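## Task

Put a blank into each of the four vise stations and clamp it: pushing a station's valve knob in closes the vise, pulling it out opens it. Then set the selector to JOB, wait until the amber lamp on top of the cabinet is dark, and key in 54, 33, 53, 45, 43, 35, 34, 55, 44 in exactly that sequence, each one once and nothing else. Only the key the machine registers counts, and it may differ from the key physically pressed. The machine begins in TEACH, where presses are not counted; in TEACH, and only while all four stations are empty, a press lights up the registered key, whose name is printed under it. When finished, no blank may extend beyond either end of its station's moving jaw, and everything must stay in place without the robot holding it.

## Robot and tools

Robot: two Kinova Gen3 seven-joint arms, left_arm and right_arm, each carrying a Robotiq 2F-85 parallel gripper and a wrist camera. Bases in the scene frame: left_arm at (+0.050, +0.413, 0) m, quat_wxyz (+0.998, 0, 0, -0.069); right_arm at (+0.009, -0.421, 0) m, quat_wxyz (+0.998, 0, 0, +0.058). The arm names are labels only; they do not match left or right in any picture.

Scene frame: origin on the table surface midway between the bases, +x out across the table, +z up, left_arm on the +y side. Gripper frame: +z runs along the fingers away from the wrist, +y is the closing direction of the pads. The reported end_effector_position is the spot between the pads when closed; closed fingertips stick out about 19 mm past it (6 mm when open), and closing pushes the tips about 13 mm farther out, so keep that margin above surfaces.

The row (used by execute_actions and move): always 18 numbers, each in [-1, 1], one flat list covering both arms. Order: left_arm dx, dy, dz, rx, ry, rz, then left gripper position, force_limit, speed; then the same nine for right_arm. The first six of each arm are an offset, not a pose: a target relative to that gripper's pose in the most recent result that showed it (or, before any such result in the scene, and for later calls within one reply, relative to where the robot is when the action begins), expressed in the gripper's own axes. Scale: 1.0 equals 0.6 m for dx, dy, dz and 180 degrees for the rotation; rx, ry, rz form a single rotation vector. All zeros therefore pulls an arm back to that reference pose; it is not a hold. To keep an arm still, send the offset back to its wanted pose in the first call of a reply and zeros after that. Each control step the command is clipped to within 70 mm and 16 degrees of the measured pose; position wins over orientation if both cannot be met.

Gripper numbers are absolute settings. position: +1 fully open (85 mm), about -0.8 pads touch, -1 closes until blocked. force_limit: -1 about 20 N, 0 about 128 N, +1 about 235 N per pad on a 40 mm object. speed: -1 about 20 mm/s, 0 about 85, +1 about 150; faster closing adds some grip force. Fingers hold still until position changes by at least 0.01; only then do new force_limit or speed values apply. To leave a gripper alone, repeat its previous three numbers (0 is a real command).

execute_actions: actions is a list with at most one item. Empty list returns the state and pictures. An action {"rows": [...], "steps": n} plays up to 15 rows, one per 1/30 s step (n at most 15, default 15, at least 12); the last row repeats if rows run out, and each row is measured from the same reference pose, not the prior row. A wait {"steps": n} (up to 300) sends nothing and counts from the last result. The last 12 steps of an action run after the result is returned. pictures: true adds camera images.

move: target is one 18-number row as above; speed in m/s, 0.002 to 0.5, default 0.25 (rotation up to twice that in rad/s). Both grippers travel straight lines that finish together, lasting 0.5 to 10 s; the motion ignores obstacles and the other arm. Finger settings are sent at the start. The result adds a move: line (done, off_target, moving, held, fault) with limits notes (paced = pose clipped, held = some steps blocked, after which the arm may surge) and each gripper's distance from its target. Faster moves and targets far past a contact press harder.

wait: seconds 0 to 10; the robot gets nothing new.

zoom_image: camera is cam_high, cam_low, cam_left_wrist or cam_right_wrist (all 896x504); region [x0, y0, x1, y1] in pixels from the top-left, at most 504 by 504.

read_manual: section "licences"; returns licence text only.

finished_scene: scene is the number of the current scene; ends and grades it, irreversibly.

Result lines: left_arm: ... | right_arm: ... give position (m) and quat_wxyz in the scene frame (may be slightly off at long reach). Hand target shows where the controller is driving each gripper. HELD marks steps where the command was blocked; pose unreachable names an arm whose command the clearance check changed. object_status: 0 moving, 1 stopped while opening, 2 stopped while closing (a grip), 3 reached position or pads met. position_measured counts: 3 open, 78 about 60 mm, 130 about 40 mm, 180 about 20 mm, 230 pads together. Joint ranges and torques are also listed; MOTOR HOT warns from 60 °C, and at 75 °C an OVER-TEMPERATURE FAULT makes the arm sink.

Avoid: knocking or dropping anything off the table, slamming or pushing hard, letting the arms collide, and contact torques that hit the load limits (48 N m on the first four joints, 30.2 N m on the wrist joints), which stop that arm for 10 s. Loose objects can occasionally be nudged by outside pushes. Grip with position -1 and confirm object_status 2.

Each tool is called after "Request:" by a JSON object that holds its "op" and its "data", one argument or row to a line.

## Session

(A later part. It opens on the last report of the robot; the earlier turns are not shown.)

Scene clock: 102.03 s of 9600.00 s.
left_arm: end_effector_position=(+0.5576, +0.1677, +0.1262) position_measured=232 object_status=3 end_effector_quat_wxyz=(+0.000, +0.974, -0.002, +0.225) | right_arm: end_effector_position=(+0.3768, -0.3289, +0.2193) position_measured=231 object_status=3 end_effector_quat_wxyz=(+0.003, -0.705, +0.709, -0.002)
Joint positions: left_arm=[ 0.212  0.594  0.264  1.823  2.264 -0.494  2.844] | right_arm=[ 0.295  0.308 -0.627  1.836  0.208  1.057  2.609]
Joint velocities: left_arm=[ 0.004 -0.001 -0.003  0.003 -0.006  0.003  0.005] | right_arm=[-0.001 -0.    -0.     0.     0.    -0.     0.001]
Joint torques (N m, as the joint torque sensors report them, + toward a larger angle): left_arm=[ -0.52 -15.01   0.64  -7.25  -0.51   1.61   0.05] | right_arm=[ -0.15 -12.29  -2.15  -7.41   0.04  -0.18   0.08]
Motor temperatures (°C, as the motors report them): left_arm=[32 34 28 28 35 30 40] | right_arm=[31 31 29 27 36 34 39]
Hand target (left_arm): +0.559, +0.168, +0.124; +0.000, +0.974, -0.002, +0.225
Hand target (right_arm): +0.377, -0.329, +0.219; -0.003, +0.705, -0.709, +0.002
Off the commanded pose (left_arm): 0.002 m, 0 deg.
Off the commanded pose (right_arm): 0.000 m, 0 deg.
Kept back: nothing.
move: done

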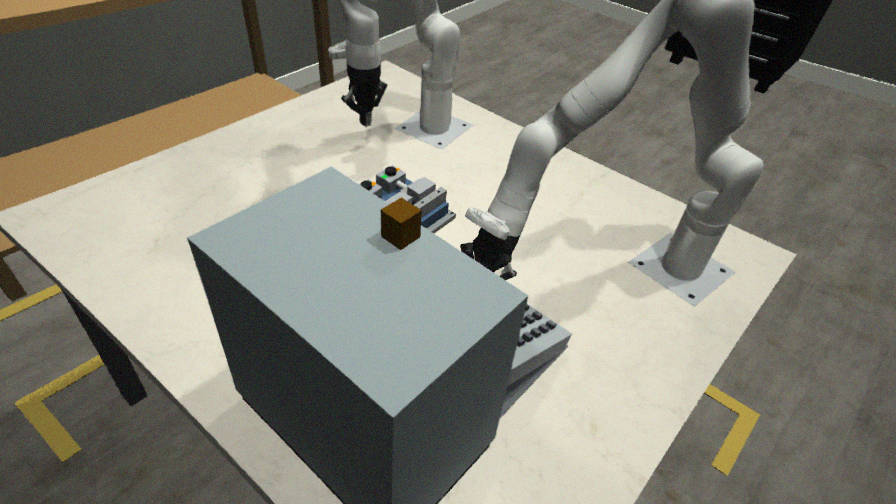

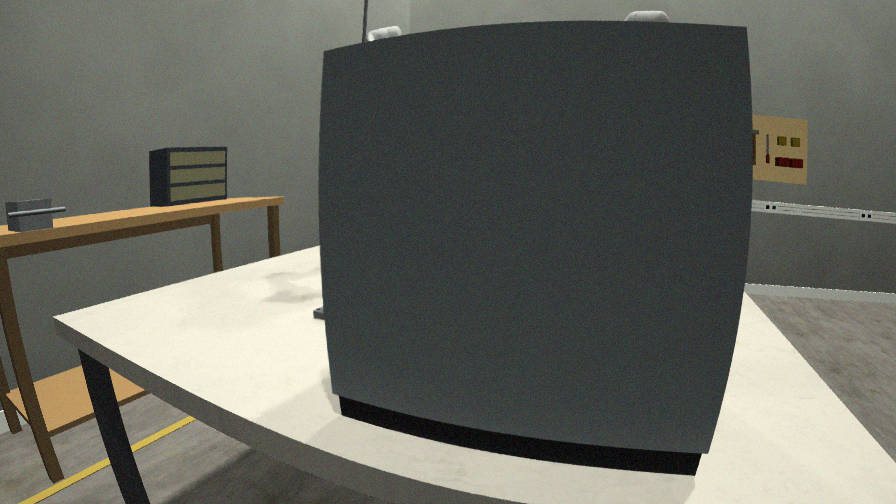

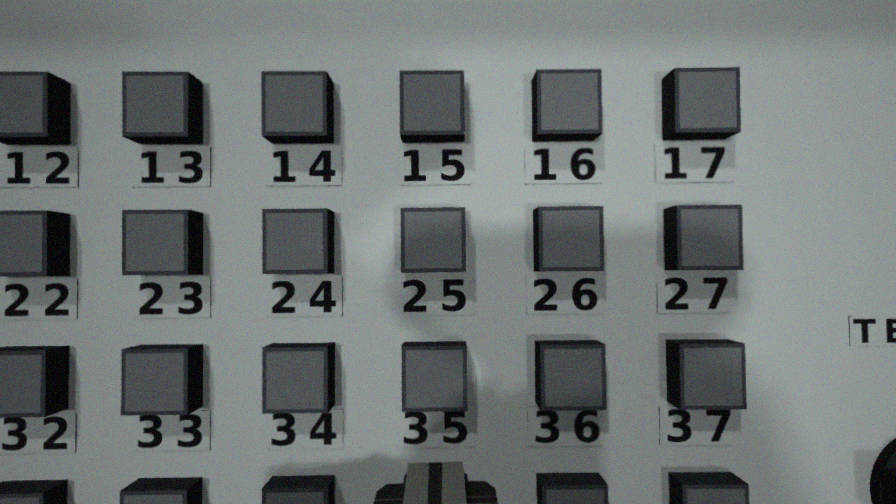

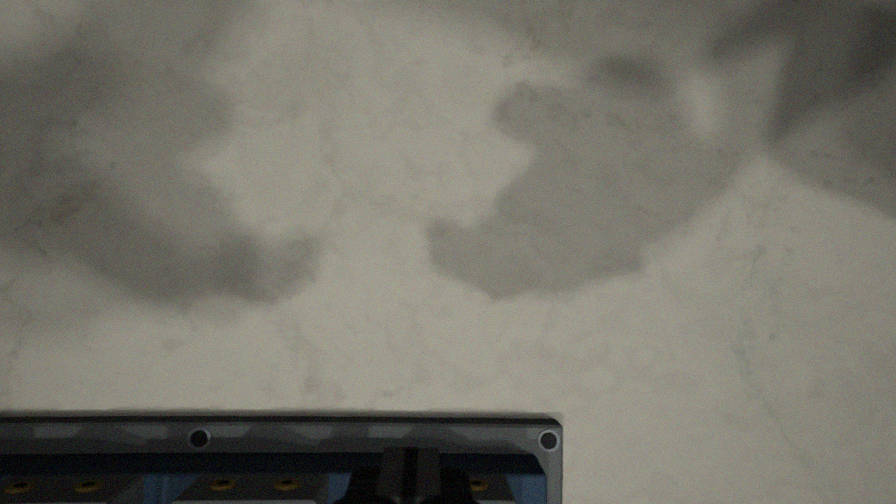

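Request:
{"op": "move", "data": {
  "target": [0,0,-0.08,0,0,0,-1,0,0.5,0,0,0,0,0,0,-1,-0.5,0.5],
  "speed": 0.15
}}

Request:
{"op": "finished_scene", "data": {
  "scene": 2
}}

Scene clock: 103.13 s of 9600.00 s.
left_arm: end_effector_position=(+0.5366, +0.1676, +0.1690) position_measured=232 object_status=3 end_effector_quat_wxyz=(+0.000, +0.974, -0.002, +0.225) | right_arm: end_effector_position=(+0.3768, -0.3289, +0.2193) position_measured=231 object_status=3 end_effector_quat_wxyz=(+0.003, -0.705, +0.709, -0.002)
Joint positions: left_arm=[ 0.181  0.495  0.335  1.836  2.352 -0.582  2.77 ] | right_arm=[ 0.295  0.308 -0.627  1.836  0.208  1.057  2.609]
Joint velocities: left_arm=[-0.003 -0.005  0.001 -0.     0.004 -0.003 -0.003] | right_arm=[ 0.     0.    -0.    -0.    -0.    -0.     0.001]
Joint torques (N m, as the joint torque sensors report them, + toward a larger angle): left_arm=[  0.29 -17.18   1.45  -6.47  -0.2    0.26   0.  ] | right_arm=[ -0.28 -12.45  -2.18  -7.37   0.11  -0.21   0.  ]
Motor temperatures (°C, as the motors report them): left_arm=[32 34 28 28 35 30 40] | right_arm=[31 31 29 27 36 34 39]
Hand target (left_arm): +0.537, +0.168, +0.169; +0.000, +0.974, -0.002, +0.226
Hand target (right_arm): +0.377, -0.329, +0.219; -0.003, +0.705, -0.709, +0.002
Off the commanded pose (left_arm): 0.000 m, 0 deg.
Off the commanded pose (right_arm): 0.000 m, 0 deg.
Kept back: nothing.
move: done

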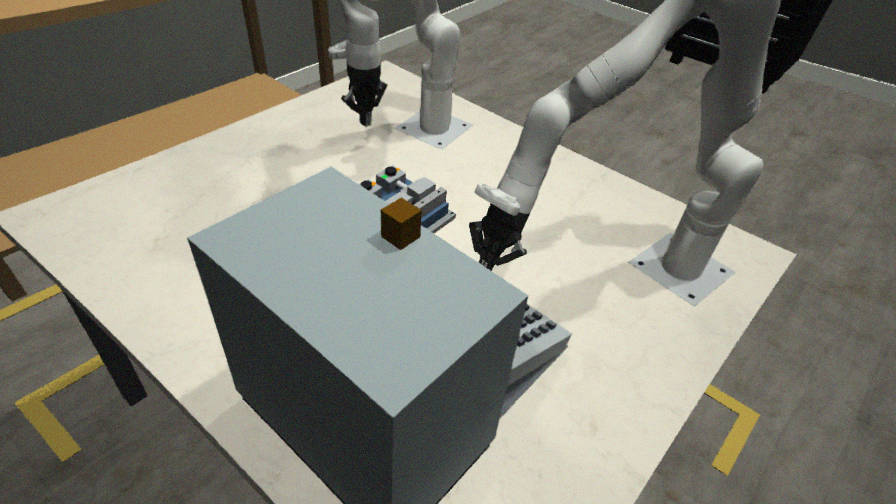

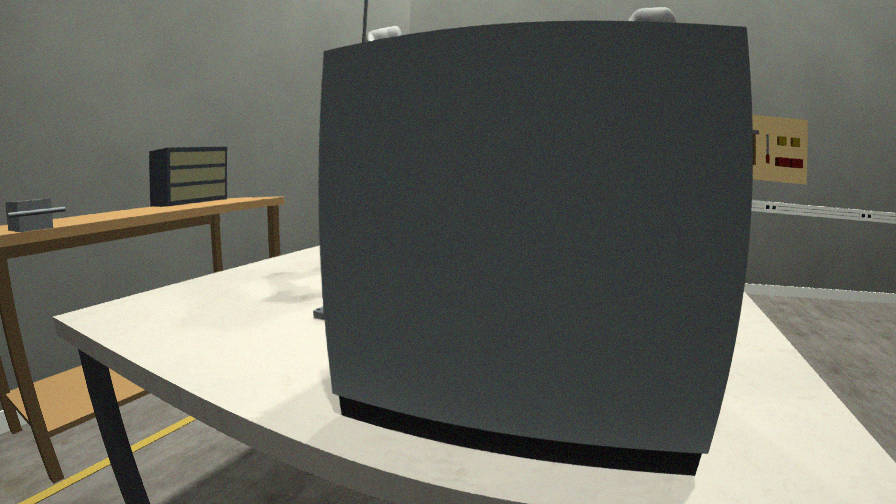

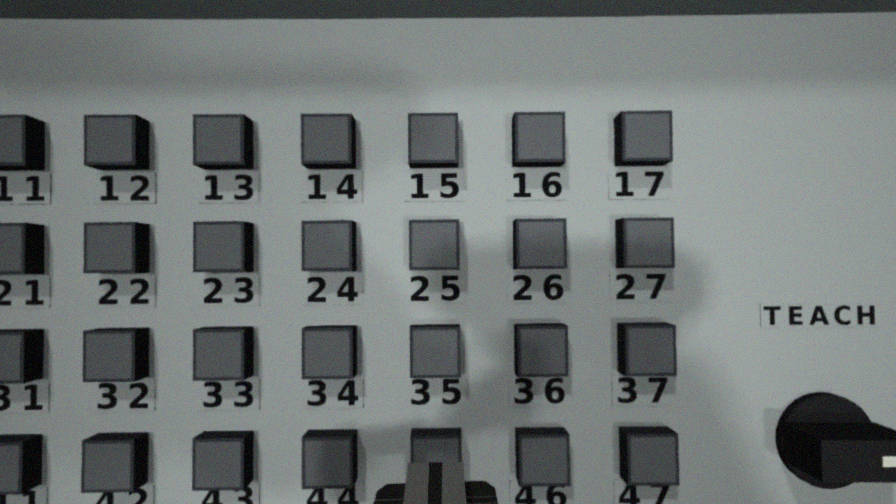

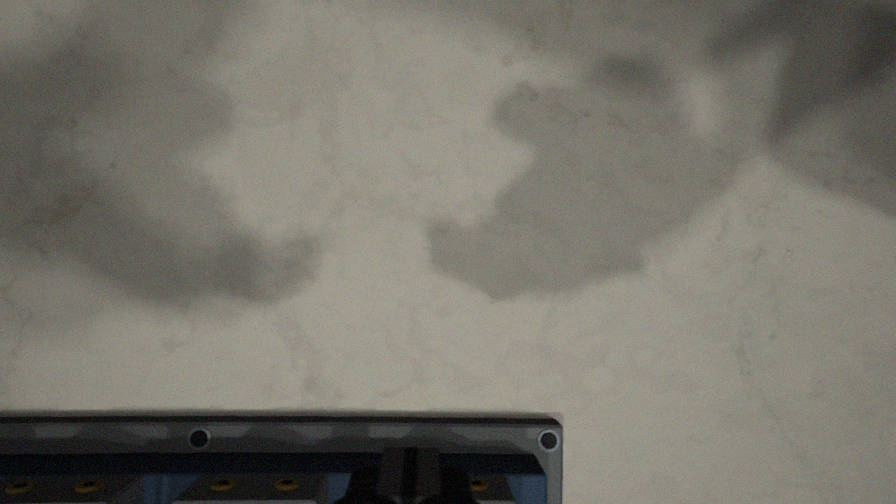

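The scene is finished: the task was done.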